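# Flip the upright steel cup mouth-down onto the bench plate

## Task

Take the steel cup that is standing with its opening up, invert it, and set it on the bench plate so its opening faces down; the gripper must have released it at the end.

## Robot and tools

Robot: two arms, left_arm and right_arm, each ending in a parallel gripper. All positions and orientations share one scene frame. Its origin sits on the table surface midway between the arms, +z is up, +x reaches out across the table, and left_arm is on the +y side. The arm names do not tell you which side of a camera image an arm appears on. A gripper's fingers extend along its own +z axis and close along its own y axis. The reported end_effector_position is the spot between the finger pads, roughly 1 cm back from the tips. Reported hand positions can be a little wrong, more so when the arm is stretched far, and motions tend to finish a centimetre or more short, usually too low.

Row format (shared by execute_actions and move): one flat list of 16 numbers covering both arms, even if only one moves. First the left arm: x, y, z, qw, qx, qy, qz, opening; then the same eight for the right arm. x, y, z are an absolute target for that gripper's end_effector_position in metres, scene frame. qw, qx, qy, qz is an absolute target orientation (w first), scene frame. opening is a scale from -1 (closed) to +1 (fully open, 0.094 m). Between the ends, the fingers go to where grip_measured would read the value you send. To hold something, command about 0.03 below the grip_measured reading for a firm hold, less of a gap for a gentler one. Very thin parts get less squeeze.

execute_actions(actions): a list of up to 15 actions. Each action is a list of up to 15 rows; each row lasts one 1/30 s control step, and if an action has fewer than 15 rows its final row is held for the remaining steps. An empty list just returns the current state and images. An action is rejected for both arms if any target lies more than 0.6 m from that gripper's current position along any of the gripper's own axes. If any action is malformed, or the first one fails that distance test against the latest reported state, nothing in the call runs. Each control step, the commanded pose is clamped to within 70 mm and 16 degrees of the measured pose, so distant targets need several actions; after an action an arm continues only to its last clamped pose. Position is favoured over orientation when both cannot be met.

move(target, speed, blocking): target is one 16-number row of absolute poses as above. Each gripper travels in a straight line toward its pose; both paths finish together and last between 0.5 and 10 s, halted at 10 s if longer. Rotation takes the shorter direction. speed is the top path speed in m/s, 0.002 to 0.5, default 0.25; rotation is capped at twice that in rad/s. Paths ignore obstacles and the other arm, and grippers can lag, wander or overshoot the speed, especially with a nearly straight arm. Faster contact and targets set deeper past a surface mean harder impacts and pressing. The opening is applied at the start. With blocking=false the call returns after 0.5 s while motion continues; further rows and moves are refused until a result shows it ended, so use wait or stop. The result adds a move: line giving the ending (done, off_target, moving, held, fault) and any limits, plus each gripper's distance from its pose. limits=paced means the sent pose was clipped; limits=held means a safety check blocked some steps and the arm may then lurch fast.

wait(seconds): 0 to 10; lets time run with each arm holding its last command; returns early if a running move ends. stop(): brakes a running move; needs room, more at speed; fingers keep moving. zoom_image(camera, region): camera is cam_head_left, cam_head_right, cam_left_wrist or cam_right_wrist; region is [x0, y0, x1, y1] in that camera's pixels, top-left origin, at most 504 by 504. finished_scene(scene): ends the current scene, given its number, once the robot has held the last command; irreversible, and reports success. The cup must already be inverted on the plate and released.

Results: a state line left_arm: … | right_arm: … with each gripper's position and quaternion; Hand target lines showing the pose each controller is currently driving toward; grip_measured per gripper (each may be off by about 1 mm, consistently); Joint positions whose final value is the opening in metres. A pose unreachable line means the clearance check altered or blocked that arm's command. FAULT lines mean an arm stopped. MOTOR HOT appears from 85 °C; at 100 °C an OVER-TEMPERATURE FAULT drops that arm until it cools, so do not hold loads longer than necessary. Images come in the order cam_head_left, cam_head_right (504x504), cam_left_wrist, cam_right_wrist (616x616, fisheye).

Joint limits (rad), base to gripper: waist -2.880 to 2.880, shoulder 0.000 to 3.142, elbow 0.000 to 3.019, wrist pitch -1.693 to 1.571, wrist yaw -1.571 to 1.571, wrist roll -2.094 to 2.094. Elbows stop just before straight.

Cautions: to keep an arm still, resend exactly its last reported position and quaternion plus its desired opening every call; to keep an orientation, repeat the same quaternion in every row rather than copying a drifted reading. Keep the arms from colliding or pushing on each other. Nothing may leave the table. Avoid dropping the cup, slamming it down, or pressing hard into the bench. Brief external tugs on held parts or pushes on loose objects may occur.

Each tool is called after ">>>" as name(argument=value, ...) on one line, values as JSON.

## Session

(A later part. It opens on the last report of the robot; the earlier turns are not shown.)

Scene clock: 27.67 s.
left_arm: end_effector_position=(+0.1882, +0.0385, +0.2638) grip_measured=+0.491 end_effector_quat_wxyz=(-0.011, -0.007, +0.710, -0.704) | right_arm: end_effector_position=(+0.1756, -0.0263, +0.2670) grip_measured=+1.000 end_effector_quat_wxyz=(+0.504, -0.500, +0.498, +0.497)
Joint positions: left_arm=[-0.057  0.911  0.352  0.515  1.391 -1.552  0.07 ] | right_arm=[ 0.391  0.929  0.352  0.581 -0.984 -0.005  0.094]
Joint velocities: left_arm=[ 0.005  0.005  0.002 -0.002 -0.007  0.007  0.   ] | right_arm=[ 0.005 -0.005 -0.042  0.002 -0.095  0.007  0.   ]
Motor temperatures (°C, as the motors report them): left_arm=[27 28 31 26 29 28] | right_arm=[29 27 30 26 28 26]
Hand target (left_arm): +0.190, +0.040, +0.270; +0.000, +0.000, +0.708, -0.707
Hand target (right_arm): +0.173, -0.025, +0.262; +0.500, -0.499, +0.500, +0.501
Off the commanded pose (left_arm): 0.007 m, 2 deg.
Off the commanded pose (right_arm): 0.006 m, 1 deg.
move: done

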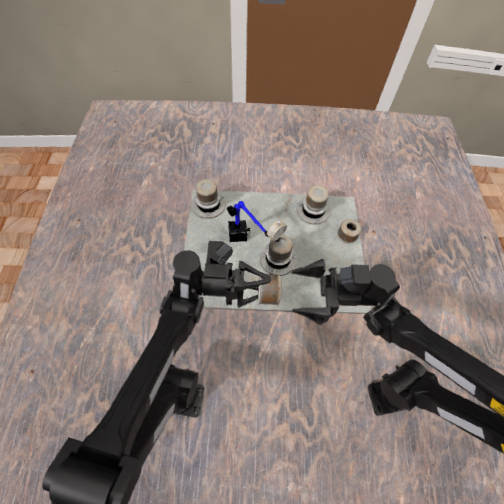

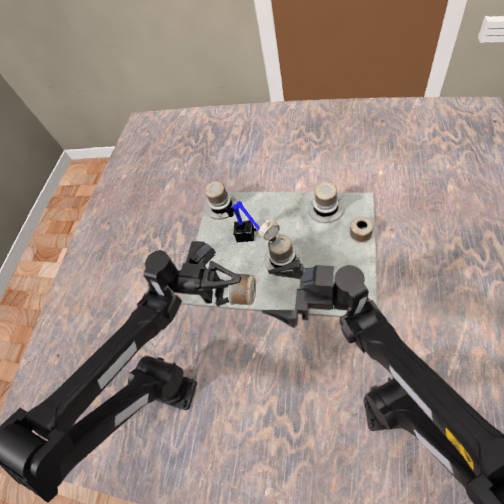

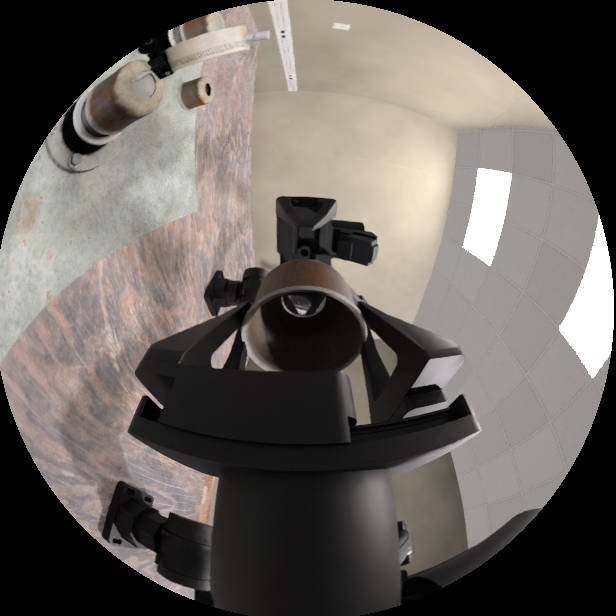

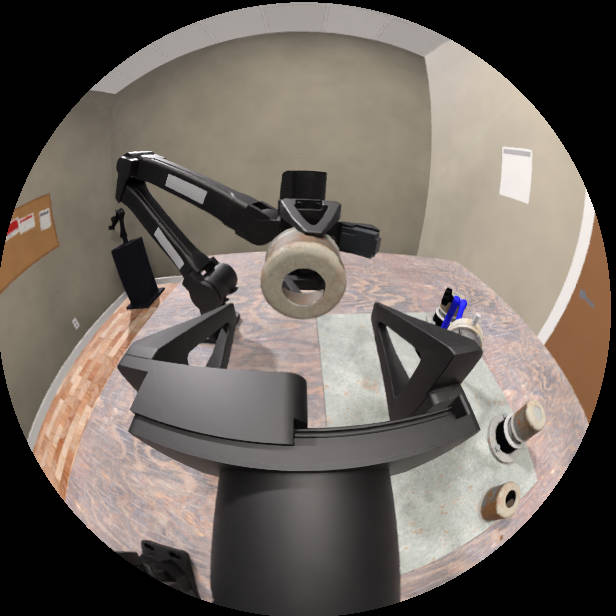

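>>> move(target=[0.19,0.04,0.27,0,0,0.7071,-0.7071,0.44,0.173,0.03,0.262,0.5,-0.5,0.5,0.5,1], speed=0.07)

Scene clock: 29.63 s.
left_arm: end_effector_position=(+0.1882, +0.0385, +0.2638) grip_measured=+0.491 end_effector_quat_wxyz=(-0.011, -0.007, +0.710, -0.704) | right_arm: end_effector_position=(+0.1650, +0.0169, +0.2373) grip_measured=+1.000 end_effector_quat_wxyz=(+0.483, -0.498, +0.521, +0.498)
Joint positions: left_arm=[-0.057  0.911  0.352  0.515  1.391 -1.552  0.07 ] | right_arm=[ 0.553  1.059  0.36   0.643 -0.82  -0.004  0.094]
Joint velocities: left_arm=[-0.005  0.005  0.002  0.017 -0.007  0.007 -0.001] | right_arm=[-0.015 -0.015 -0.022  0.007 -0.051 -0.007  0.   ]
Motor temperatures (°C, as the motors report them): left_arm=[27 28 31 26 29 28] | right_arm=[29 27 30 26 28 26]
Hand target (left_arm): +0.190, +0.040, +0.270; +0.000, +0.000, +0.708, -0.707
Hand target (right_arm): +0.172, +0.029, +0.262; +0.500, -0.499, +0.500, +0.501
Off the commanded pose (left_arm): 0.007 m, 2 deg.
Off the commanded pose (right_arm): 0.029 m, 3 deg.
move: off_target (right_arm)

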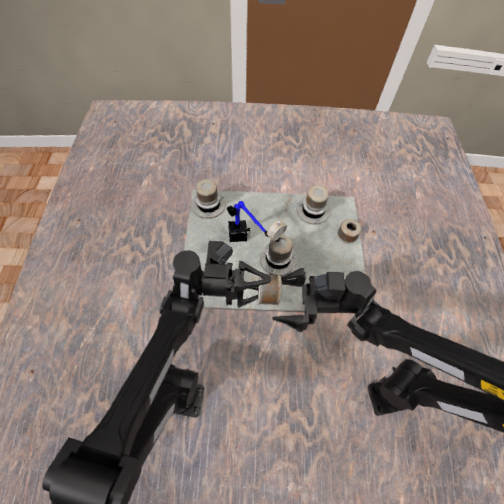

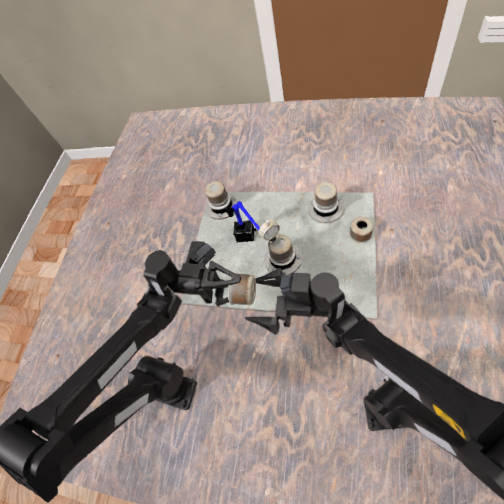

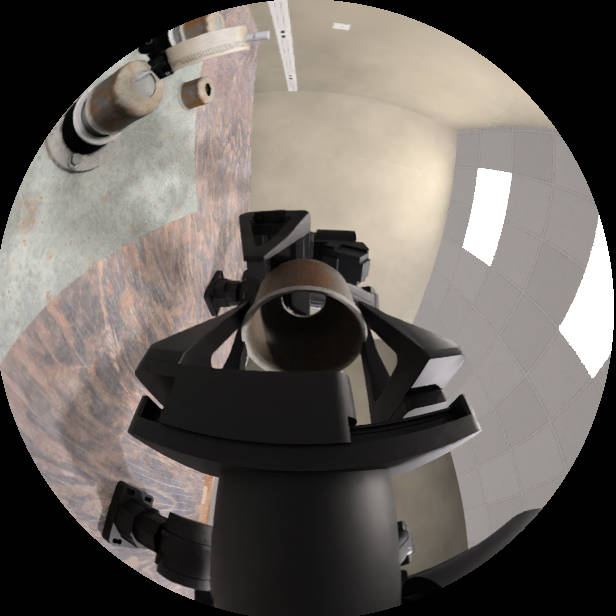

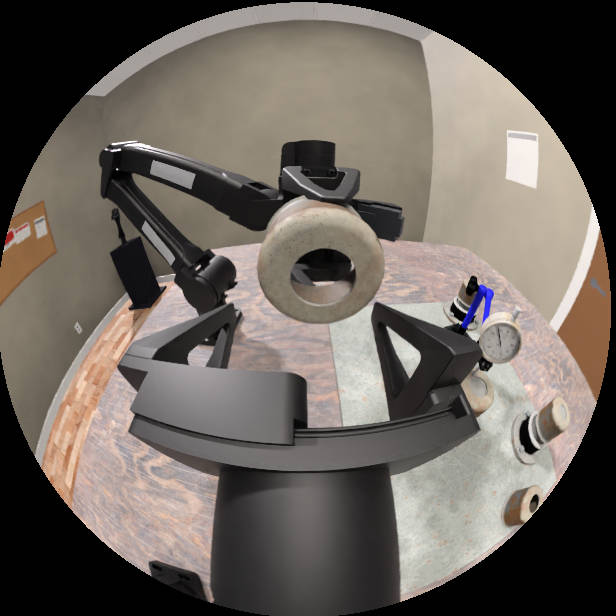

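Elbow friction left the arm low; backing off slightly and correcting height.

>>> move(target=[0.19,0.04,0.27,0,0,0.7071,-0.7071,0.44,0.178,0.005,0.275,0.5,-0.5,0.5,0.5,1], speed=0.1)

Scene clock: 30.67 s.
left_arm: end_effector_position=(+0.1882, +0.0385, +0.2638) grip_measured=+0.491 end_effector_quat_wxyz=(-0.011, -0.007, +0.710, -0.704) | right_arm: end_effector_position=(+0.1659, -0.0001, +0.2499) grip_measured=+1.000 end_effector_quat_wxyz=(+0.481, -0.501, +0.514, +0.503)
Joint positions: left_arm=[-0.057  0.911  0.352  0.515  1.391 -1.552  0.07 ] | right_arm=[ 0.493  0.991  0.36   0.582 -0.896 -0.004  0.094]
Joint velocities: left_arm=[-0.015 -0.005 -0.002  0.007 -0.007  0.022  0.   ] | right_arm=[ 0.015 -0.005 -0.002 -0.012  0.022  0.007  0.   ]
Motor temperatures (°C, as the motors report them): left_arm=[27 28 31 26 29 28] | right_arm=[29 27 30 26 28 26]
Hand target (left_arm): +0.190, +0.040, +0.270; -0.000, -0.000, +0.708, -0.707
Hand target (right_arm): +0.177, +0.004, +0.275; +0.500, -0.500, +0.500, +0.500
Off the commanded pose (left_arm): 0.007 m, 2 deg.
Off the commanded pose (right_arm): 0.028 m, 3 deg.
move: off_target (right_arm)

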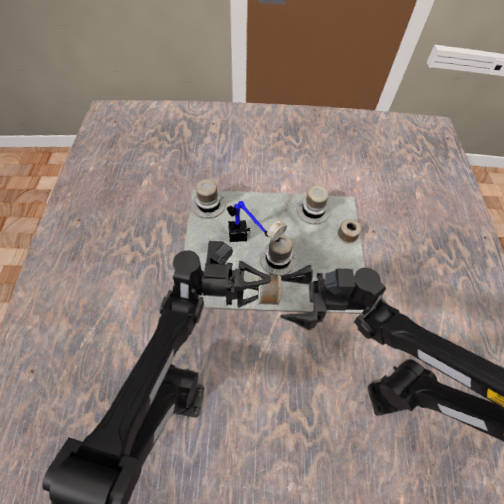

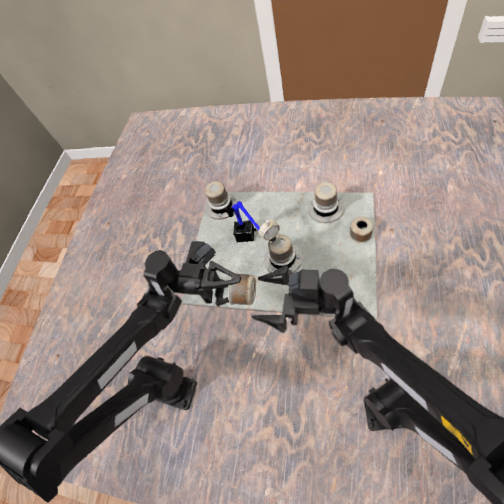

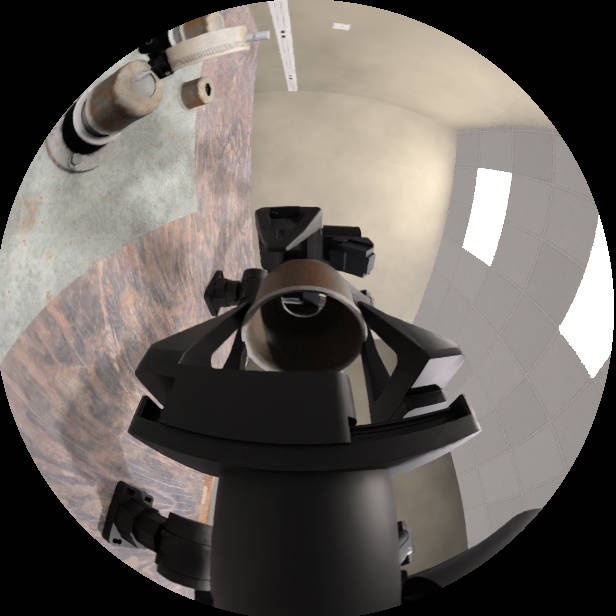

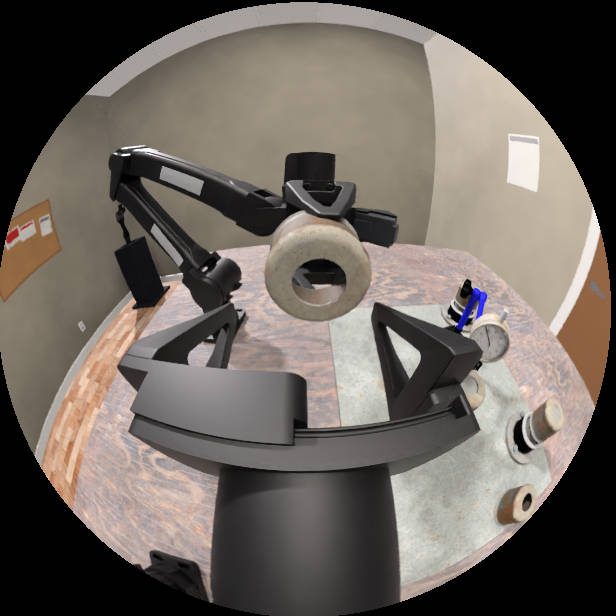

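>>> move(target=[0.19,0.04,0.27,0,0,0.7071,-0.7071,0.44,0.187,0.012,0.29,0.5,-0.5,0.5,0.5,1], speed=0.1)

Scene clock: 31.97 s.
left_arm: end_effector_position=(+0.1882, +0.0385, +0.2638) grip_measured=+0.491 end_effector_quat_wxyz=(-0.011, -0.007, +0.710, -0.704) | right_arm: end_effector_position=(+0.1738, +0.0066, +0.2659) grip_measured=+1.000 end_effector_quat_wxyz=(+0.483, -0.502, +0.512, +0.503)
Joint positions: left_arm=[-0.057  0.911  0.352  0.515  1.391 -1.552  0.07 ] | right_arm=[ 0.493  0.991  0.408  0.539 -0.898 -0.004  0.094]
Joint velocities: left_arm=[ 0.005 -0.015 -0.002  0.007  0.007  0.037 -0.001] | right_arm=[ 0.005 -0.015 -0.007  0.002  0.081 -0.022  0.   ]
Motor temperatures (°C, as the motors report them): left_arm=[27 28 31 26 29 28] | right_arm=[29 27 30 26 28 26]
Hand target (left_arm): +0.190, +0.040, +0.270; +0.000, +0.000, +0.708, -0.707
Hand target (right_arm): +0.186, +0.011, +0.290; +0.500, -0.500, +0.500, +0.500
Off the commanded pose (left_arm): 0.007 m, 2 deg.
Off the commanded pose (right_arm): 0.028 m, 2 deg.
move: off_target (right_arm)

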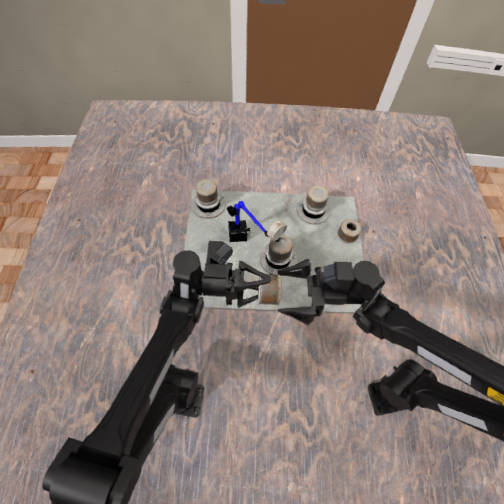

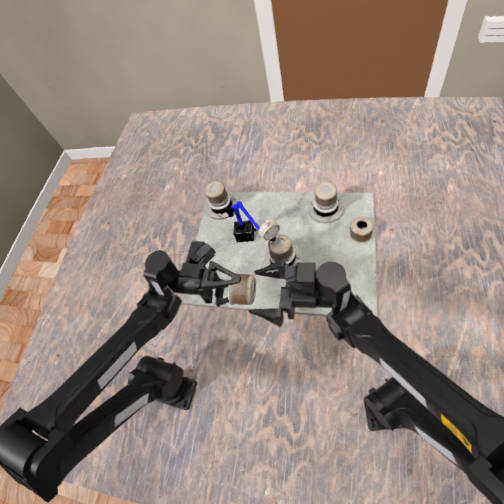

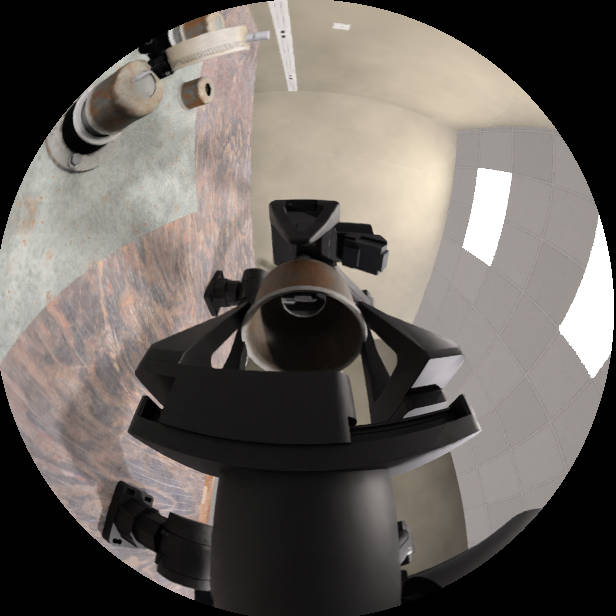

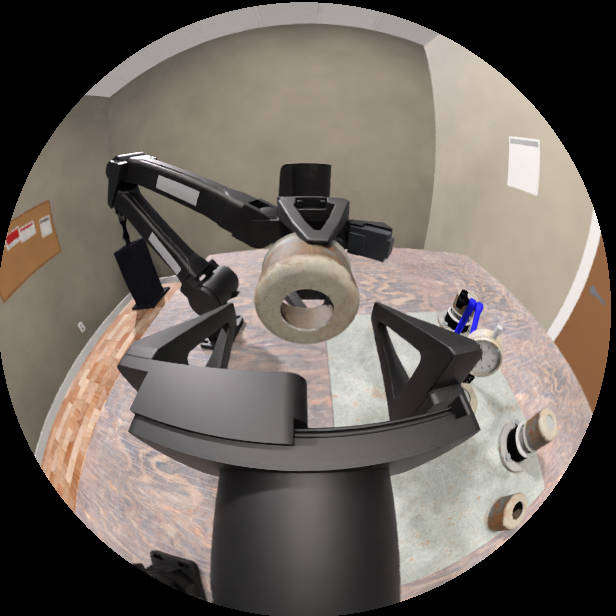

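>>> move(target=[0.19,0.04,0.27,0,0,0.7071,-0.7071,0.44,0.189,0.047,0.29,0.5,-0.5,0.5,0.5,1], speed=0.07)

Scene clock: 33.30 s.
left_arm: end_effector_position=(+0.1882, +0.0385, +0.2638) grip_measured=+0.491 end_effector_quat_wxyz=(-0.011, -0.007, +0.710, -0.704) | right_arm: end_effector_position=(+0.1823, +0.0339, +0.2658) grip_measured=+1.000 end_effector_quat_wxyz=(+0.484, -0.498, +0.520, +0.497)
Joint positions: left_arm=[-0.057  0.911  0.352  0.515  1.391 -1.552  0.07 ] | right_arm=[ 0.556  1.068  0.458  0.557 -0.815 -0.004  0.094]
Joint velocities: left_arm=[ 0.005  0.005  0.002 -0.007  0.051 -0.066  0.   ] | right_arm=[ 0.005  0.005 -0.007 -0.007  0.007 -0.022  0.   ]
Motor temperatures (°C, as the motors report them): left_arm=[27 28 31 26 29 28] | right_arm=[29 27 31 26 28 26]
Hand target (left_arm): +0.190, +0.040, +0.270; +0.000, +0.000, +0.708, -0.707
Hand target (right_arm): +0.188, +0.045, +0.290; +0.500, -0.500, +0.500, +0.500
Off the commanded pose (left_arm): 0.007 m, 2 deg.
Off the commanded pose (right_arm): 0.028 m, 3 deg.
move: off_target (right_arm)

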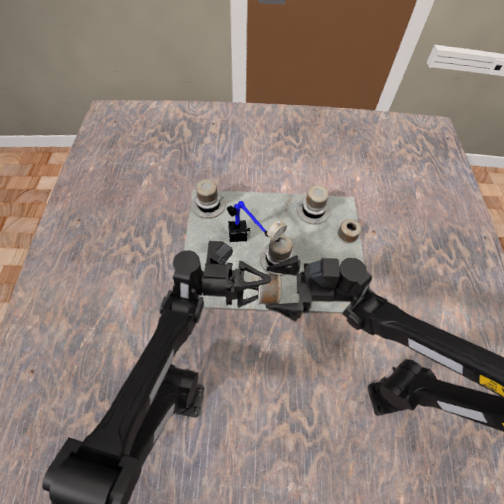

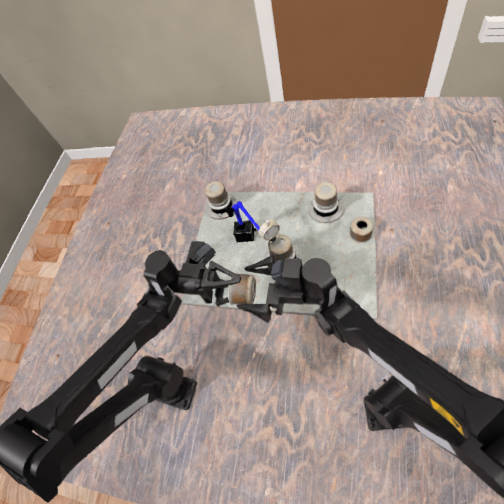

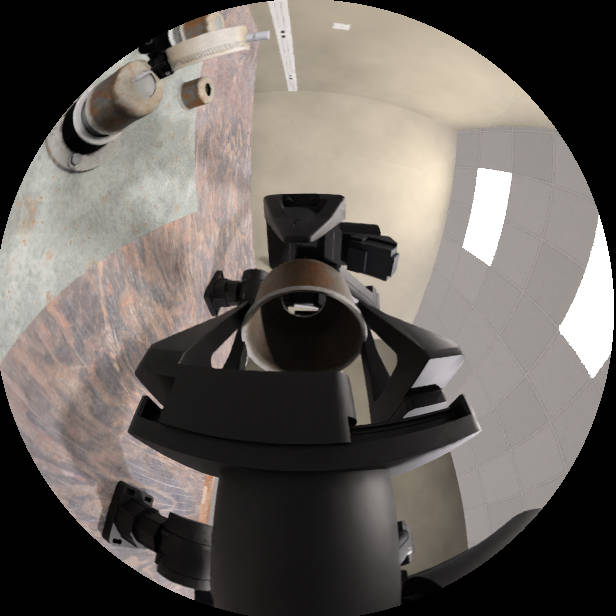

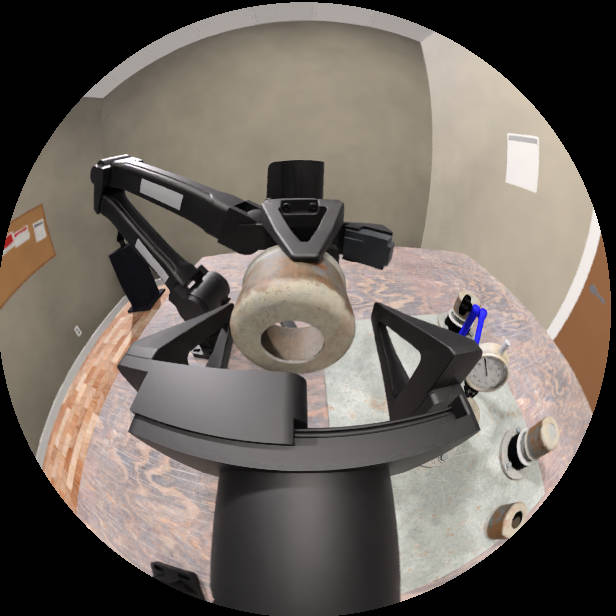

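Shifting about 7 mm back in x and slightly deeper.

>>> move(target=[0.19,0.04,0.27,0,0,0.7071,-0.7071,0.44,0.181,0.053,0.29,0.5,-0.5,0.5,0.5,1], speed=0.05)

Scene clock: 34.47 s.
left_arm: end_effector_position=(+0.1882, +0.0385, +0.2638) grip_measured=+0.491 end_effector_quat_wxyz=(-0.011, -0.007, +0.710, -0.704) | right_arm: end_effector_position=(+0.1758, +0.0406, +0.2656) grip_measured=+1.000 end_effector_quat_wxyz=(+0.484, -0.498, +0.520, +0.497)
Joint positions: left_arm=[-0.057  0.911  0.352  0.515  1.391 -1.552  0.07 ] | right_arm=[ 0.589  1.068  0.458  0.557 -0.782 -0.004  0.094]
Joint velocities: left_arm=[-0.015 -0.005  0.002 -0.012  0.007  0.007 -0.001] | right_arm=[-0.015  0.005 -0.007  0.007  0.007 -0.051  0.   ]
Motor temperatures (°C, as the motors report them): left_arm=[27 28 31 26 29 28] | right_arm=[29 27 31 26 28 26]
Hand target (left_arm): +0.190, +0.040, +0.270; +0.000, +0.000, +0.708, -0.707
Hand target (right_arm): +0.180, +0.051, +0.290; +0.500, -0.500, +0.500, +0.500
Off the commanded pose (left_arm): 0.007 m, 2 deg.
Off the commanded pose (right_arm): 0.028 m, 3 deg.
move: off_target (right_arm)

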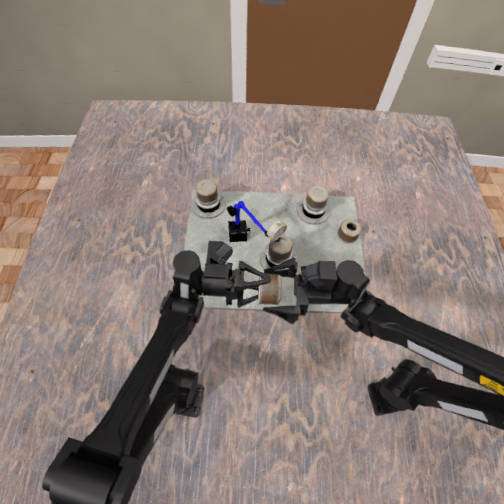

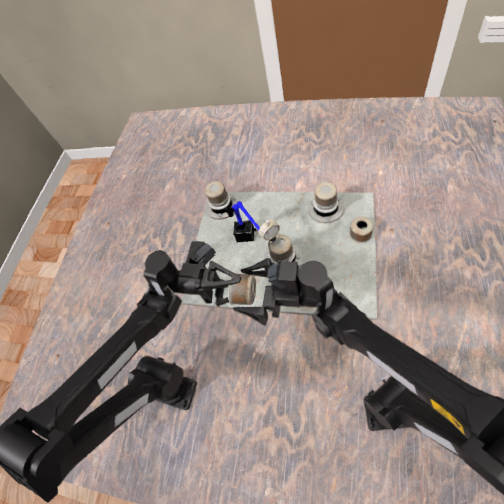

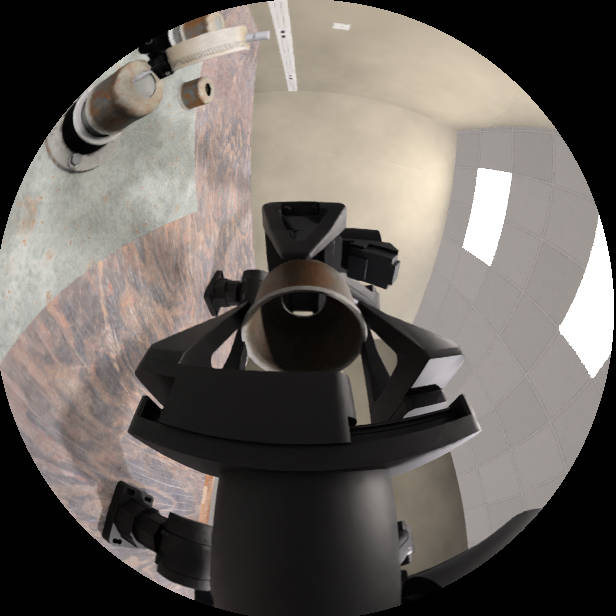

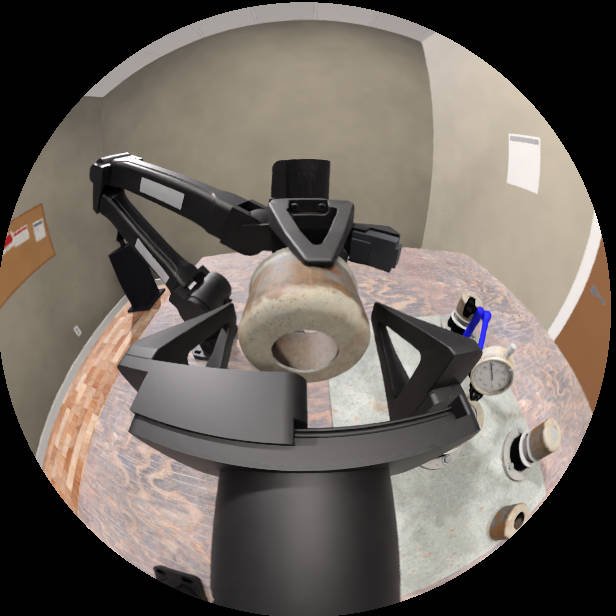

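>>> move(target=[0.19,0.04,0.27,0,0,0.7071,-0.7071,0.44,0.181,0.053,0.29,0.5,-0.5,0.5,0.5,0.42])

Scene clock: 35.40 s.
left_arm: end_effector_position=(+0.1882, +0.0385, +0.2638) grip_measured=+0.491 end_effector_quat_wxyz=(-0.012, -0.007, +0.710, -0.704) | right_arm: end_effector_position=(+0.1756, +0.0407, +0.2656) grip_measured=+0.457 end_effector_quat_wxyz=(+0.484, -0.499, +0.520, +0.497)
Joint positions: left_arm=[-0.057  0.911  0.352  0.515  1.391 -1.553  0.07 ] | right_arm=[ 0.589  1.068  0.458  0.557 -0.782 -0.004  0.068]
Joint velocities: left_arm=[-0.005 -0.005  0.007 -0.012 -0.037  0.007 -0.001] | right_arm=[-0.015 -0.015 -0.002  0.017 -0.066  0.051 -0.   ]
Motor temperatures (°C, as the motors report them): left_arm=[27 28 31 26 29 28] | right_arm=[29 27 31 26 28 26]
Hand target (left_arm): +0.190, +0.040, +0.270; +0.000, +0.000, +0.708, -0.707
Hand target (right_arm): +0.180, +0.051, +0.290; +0.500, -0.500, +0.500, +0.500
Off the commanded pose (left_arm): 0.007 m, 2 deg.
Off the commanded pose (right_arm): 0.028 m, 3 deg.
move: off_target (right_arm)

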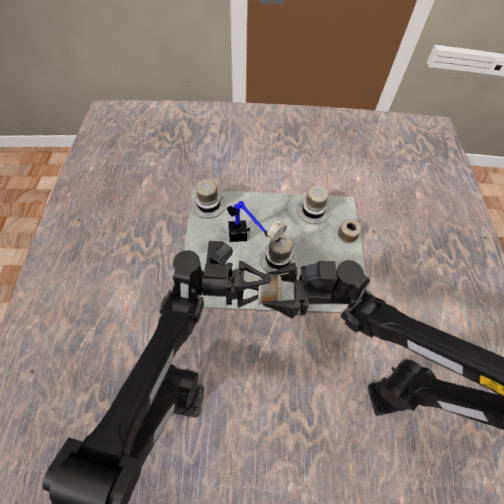

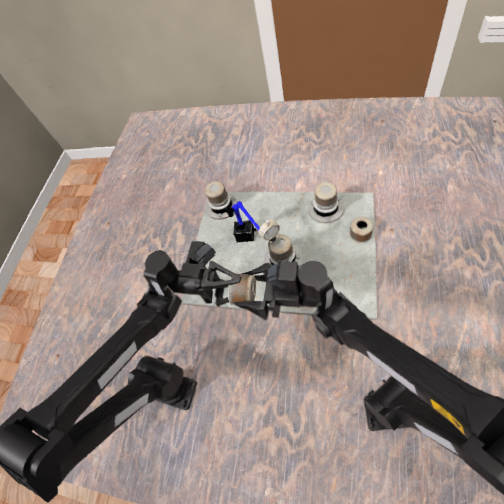

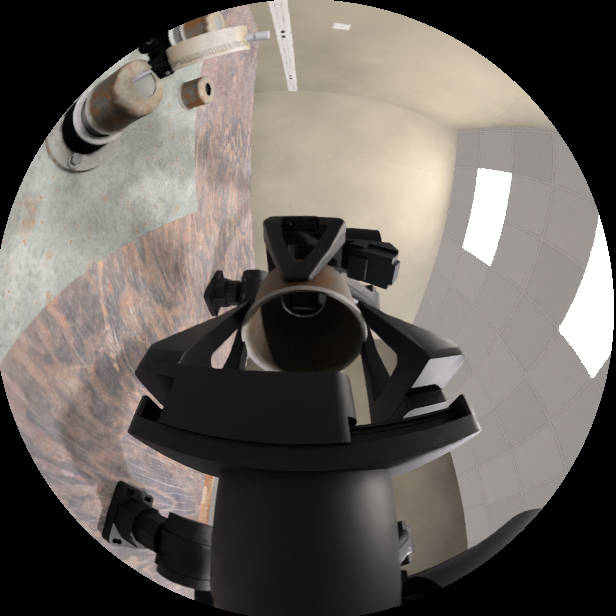

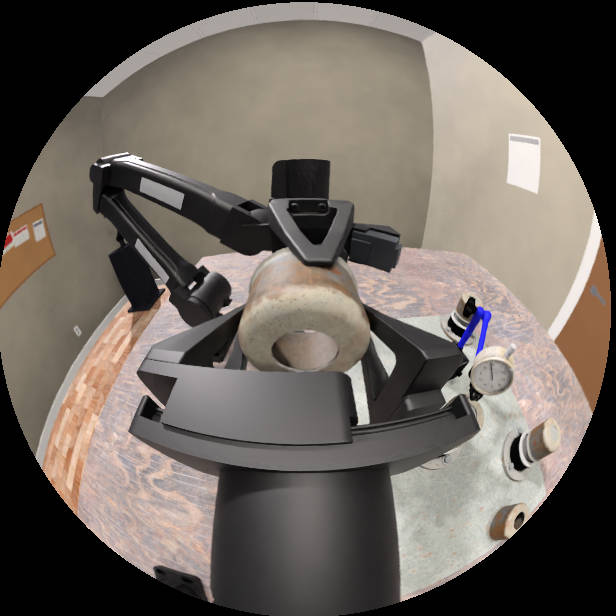

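>>> move(target=[0.19,0.04,0.27,0,0,0.7071,-0.7071,1,0.181,0.053,0.29,0.5,-0.5,0.5,0.5,0.41])

>>> move(target=[0.19,0.08,0.27,0,0,0.7071,-0.7071,1,0.181,-0.04,0.27,0.5,-0.5,0.5,0.5,0.41], speed=0.15)

>>> move(target=[0.19,0.08,0.27,0,0,0.7071,-0.7071,1,0.29,-0.16,0.13,0,0,1,0,0.41])

Scene clock: 37.17 s.
left_arm: end_effector_position=(+0.1882, +0.0385, +0.2648) grip_measured=+1.000 end_effector_quat_wxyz=(-0.009, -0.005, +0.709, -0.705) | right_arm: end_effector_position=(+0.1761, +0.0411, +0.2637) grip_measured=+0.457 end_effector_quat_wxyz=(+0.482, -0.498, +0.522, +0.496)
Joint positions: left_arm=[-0.057  0.911  0.352  0.524  1.391 -1.555  0.094] | right_arm=[ 0.589  1.072  0.458  0.554 -0.782 -0.004  0.068]
Joint velocities: left_arm=[-0.005 -0.034 -0.017  0.007 -0.007  0.007  0.   ] | right_arm=[-0.005 -0.005  0.002 -0.002  0.007 -0.022  0.001]
Motor temperatures (°C, as the motors report them): left_arm=[27 28 31 27 28 28] | right_arm=[29 27 31 26 28 26]
Hand target (left_arm): +0.190, +0.040, +0.270; -0.000, -0.000, +0.707, -0.707
Hand target (right_arm): +0.180, +0.051, +0.290; +0.500, -0.500, +0.500, +0.500
Off the commanded pose (left_arm): 0.006 m, 1 deg.
Off the commanded pose (right_arm): 0.029 m, 3 deg.
move: off_target (right_arm)

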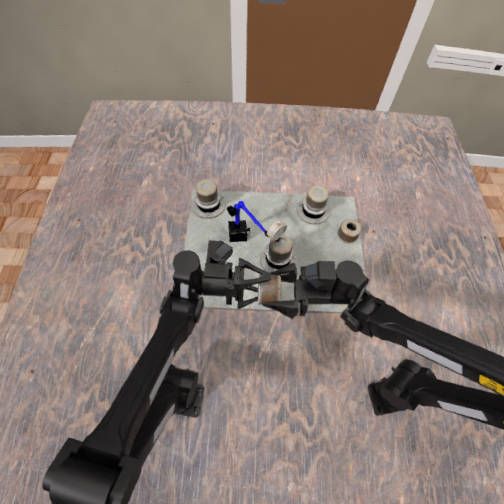

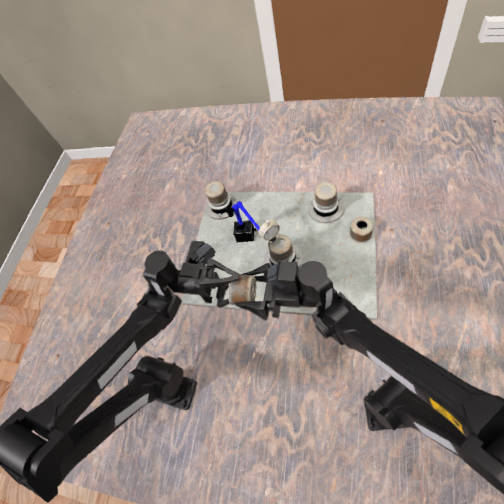

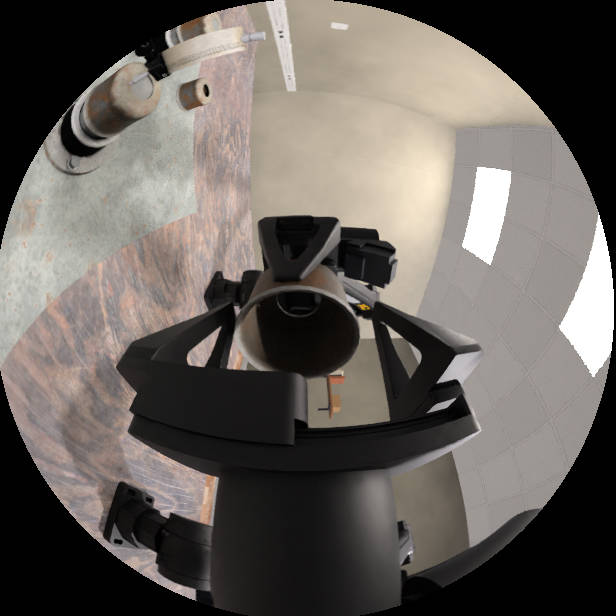

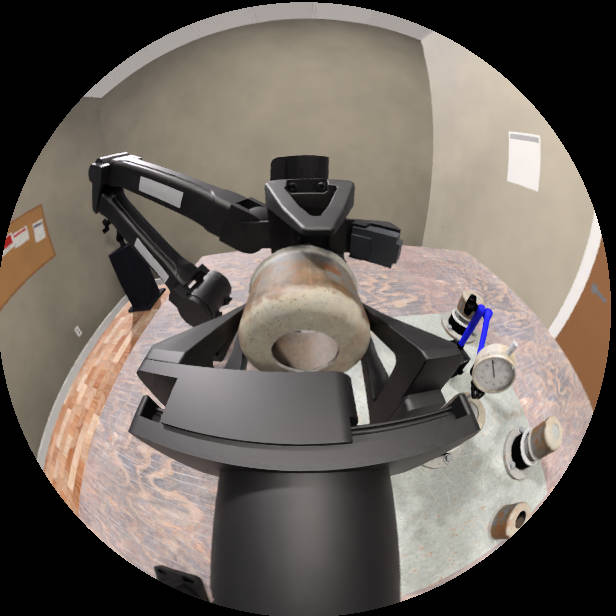

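Scene clock: 38.10 s.
left_arm: end_effector_position=(+0.1915, +0.0792, +0.2666) grip_measured=+1.000 end_effector_quat_wxyz=(-0.006, -0.004, +0.707, -0.707) | right_arm: end_effector_position=(+0.1814, -0.0378, +0.2642) grip_measured=+0.457 end_effector_quat_wxyz=(+0.493, -0.500, +0.505, +0.502)
Joint positions: left_arm=[ 0.113  0.903  0.349  0.524  1.557 -1.555  0.094] | right_arm=[ 0.335  0.926  0.356  0.548 -1.05  -0.005  0.068]
Joint velocities: left_arm=[ 0.005 -0.024 -0.002 -0.002 -0.081 -0.051  0.   ] | right_arm=[-0.015 -0.015 -0.002 -0.002  0.007 -0.007 -0.001]
Motor temperatures (°C, as the motors report them): left_arm=[27 28 31 26 28 28] | right_arm=[29 27 31 26 28 26]
Hand target (left_arm): +0.190, +0.081, +0.270; -0.000, -0.000, +0.707, -0.707
Hand target (right_arm): +0.181, -0.040, +0.269; +0.500, -0.501, +0.500, +0.499
Off the commanded pose (left_arm): 0.004 m, 1 deg.
Off the commanded pose (right_arm): 0.006 m, 1 deg.
move: done

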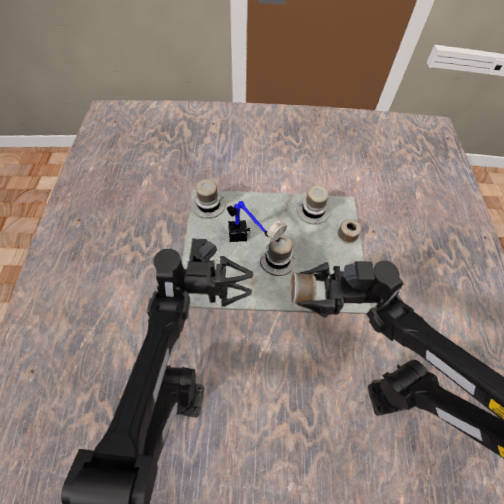

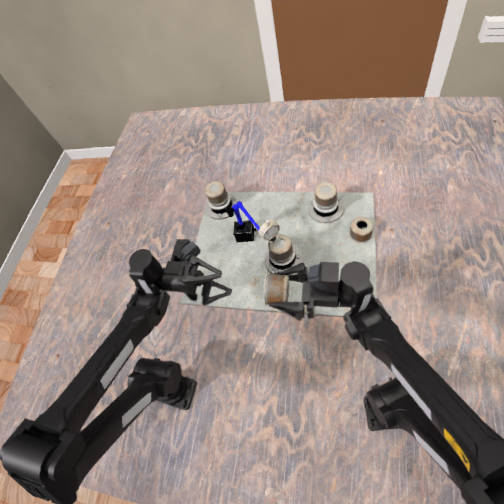

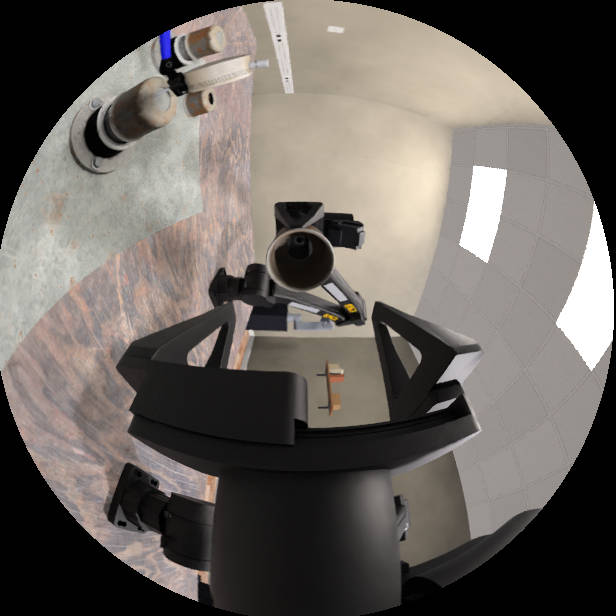

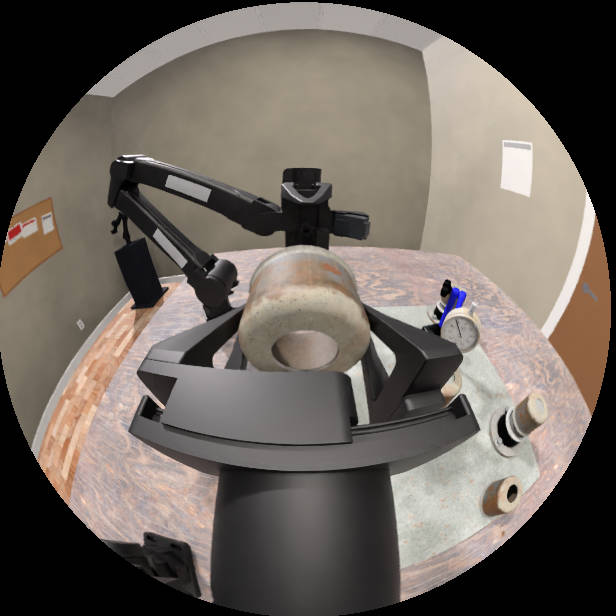

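Scene clock: 42.73 s.
left_arm: end_effector_position=(+0.1914, +0.0792, +0.2669) grip_measured=+1.000 end_effector_quat_wxyz=(-0.006, -0.004, +0.707, -0.707) | right_arm: end_effector_position=(+0.2683, -0.1662, +0.1083) grip_measured=+0.457 end_effector_quat_wxyz=(-0.023, -0.006, +1.000, -0.010)
Joint positions: left_arm=[ 0.113  0.902  0.349  0.524  1.557 -1.555  0.094] | right_arm=[ 0.316  1.354  0.919 -1.186 -0.004  0.495  0.068]
Joint velocities: left_arm=[ 0.005 -0.005 -0.002 -0.007  0.022 -0.066  0.   ] | right_arm=[-0.005 -0.024  0.002 -0.012  0.037 -0.007 -0.   ]
Motor temperatures (°C, as the motors report them): left_arm=[27 28 31 26 28 28] | right_arm=[29 27 33 26 28 26]
Hand target (left_arm): +0.190, +0.080, +0.270; -0.000, +0.000, +0.707, -0.707
Hand target (right_arm): +0.291, -0.159, +0.130; +0.002, +0.005, +1.000, +0.002
Off the commanded pose (left_arm): 0.003 m, 1 deg.
Off the commanded pose (right_arm): 0.031 m, 3 deg.
move: off_target (right_arm)

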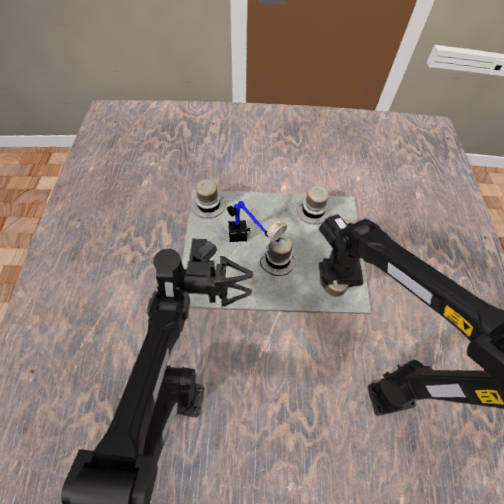

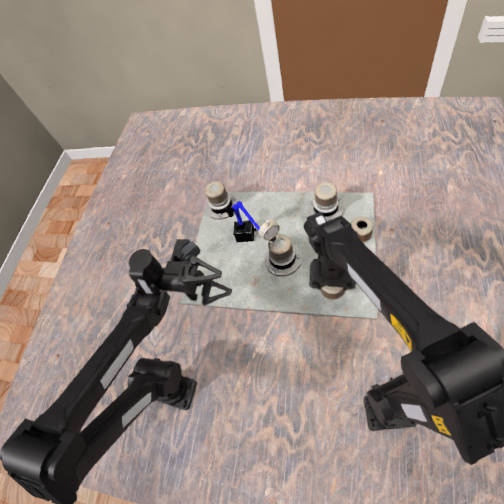

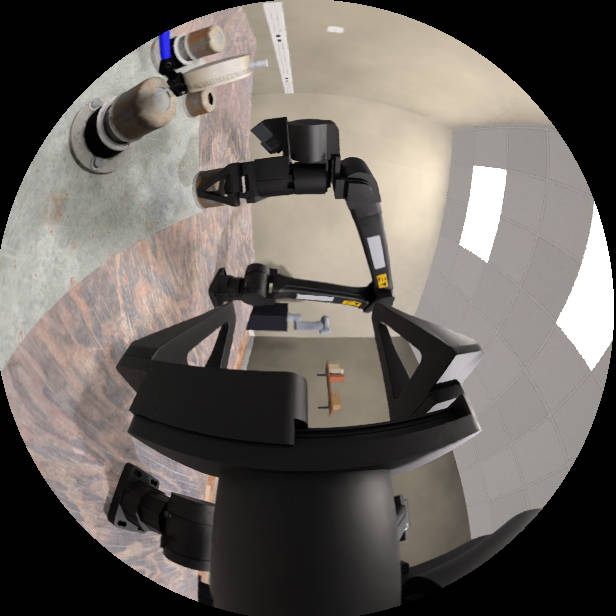

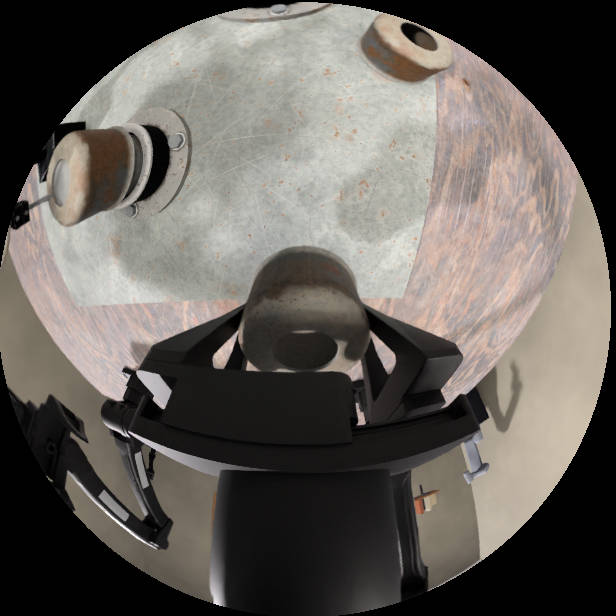

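>>> move(target=[0.19,0.08,0.27,0,0,0.7071,-0.7071,1,0.30,-0.155,0.058,0,0,1,0,0.41], speed=0.08)

Scene clock: 44.07 s.
left_arm: end_effector_position=(+0.1914, +0.0792, +0.2669) grip_measured=+1.000 end_effector_quat_wxyz=(-0.006, -0.004, +0.707, -0.707) | right_arm: end_effector_position=(+0.2971, -0.1505, +0.0596) grip_measured=+0.457 end_effector_quat_wxyz=(-0.003, -0.005, +1.000, +0.000)
Joint positions: left_arm=[ 0.113  0.902  0.349  0.524  1.557 -1.555  0.094] | right_arm=[ 0.316  1.478  0.901 -0.998 -0.003  0.497  0.068]
Joint velocities: left_arm=[ 0.005 -0.015 -0.002 -0.007 -0.007 -0.095  0.   ] | right_arm=[-0.005 -0.015 -0.007  0.002 -0.037  0.037  0.   ]
Motor temperatures (°C, as the motors report them): left_arm=[27 28 31 26 28 28] | right_arm=[29 27 32 26 28 26]
Hand target (left_arm): +0.190, +0.080, +0.270; -0.000, +0.000, +0.707, -0.707
Hand target (right_arm): +0.301, -0.155, +0.058; +0.000, -0.000, +1.000, +0.000
Off the commanded pose (left_arm): 0.003 m, 1 deg.
Off the commanded pose (right_arm): 0.006 m, 1 deg.
move: done

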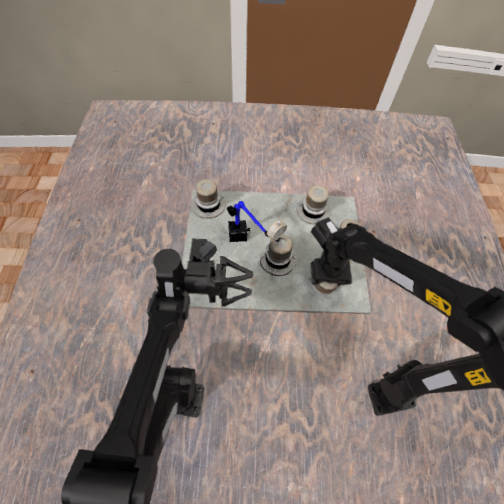

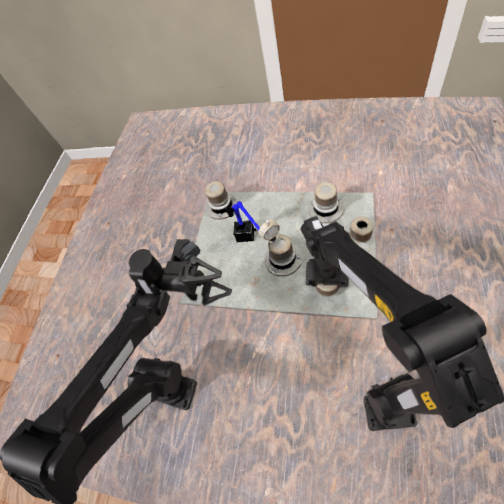

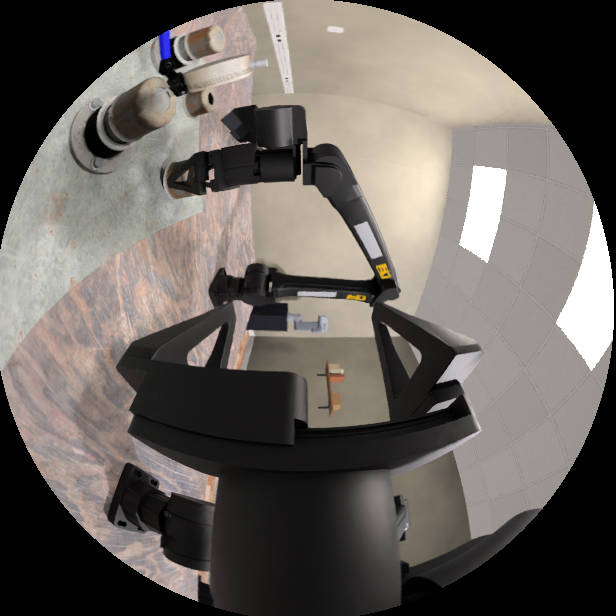

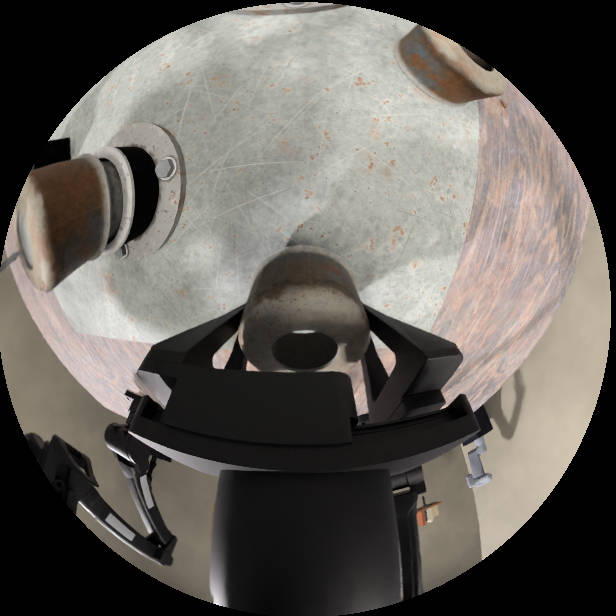

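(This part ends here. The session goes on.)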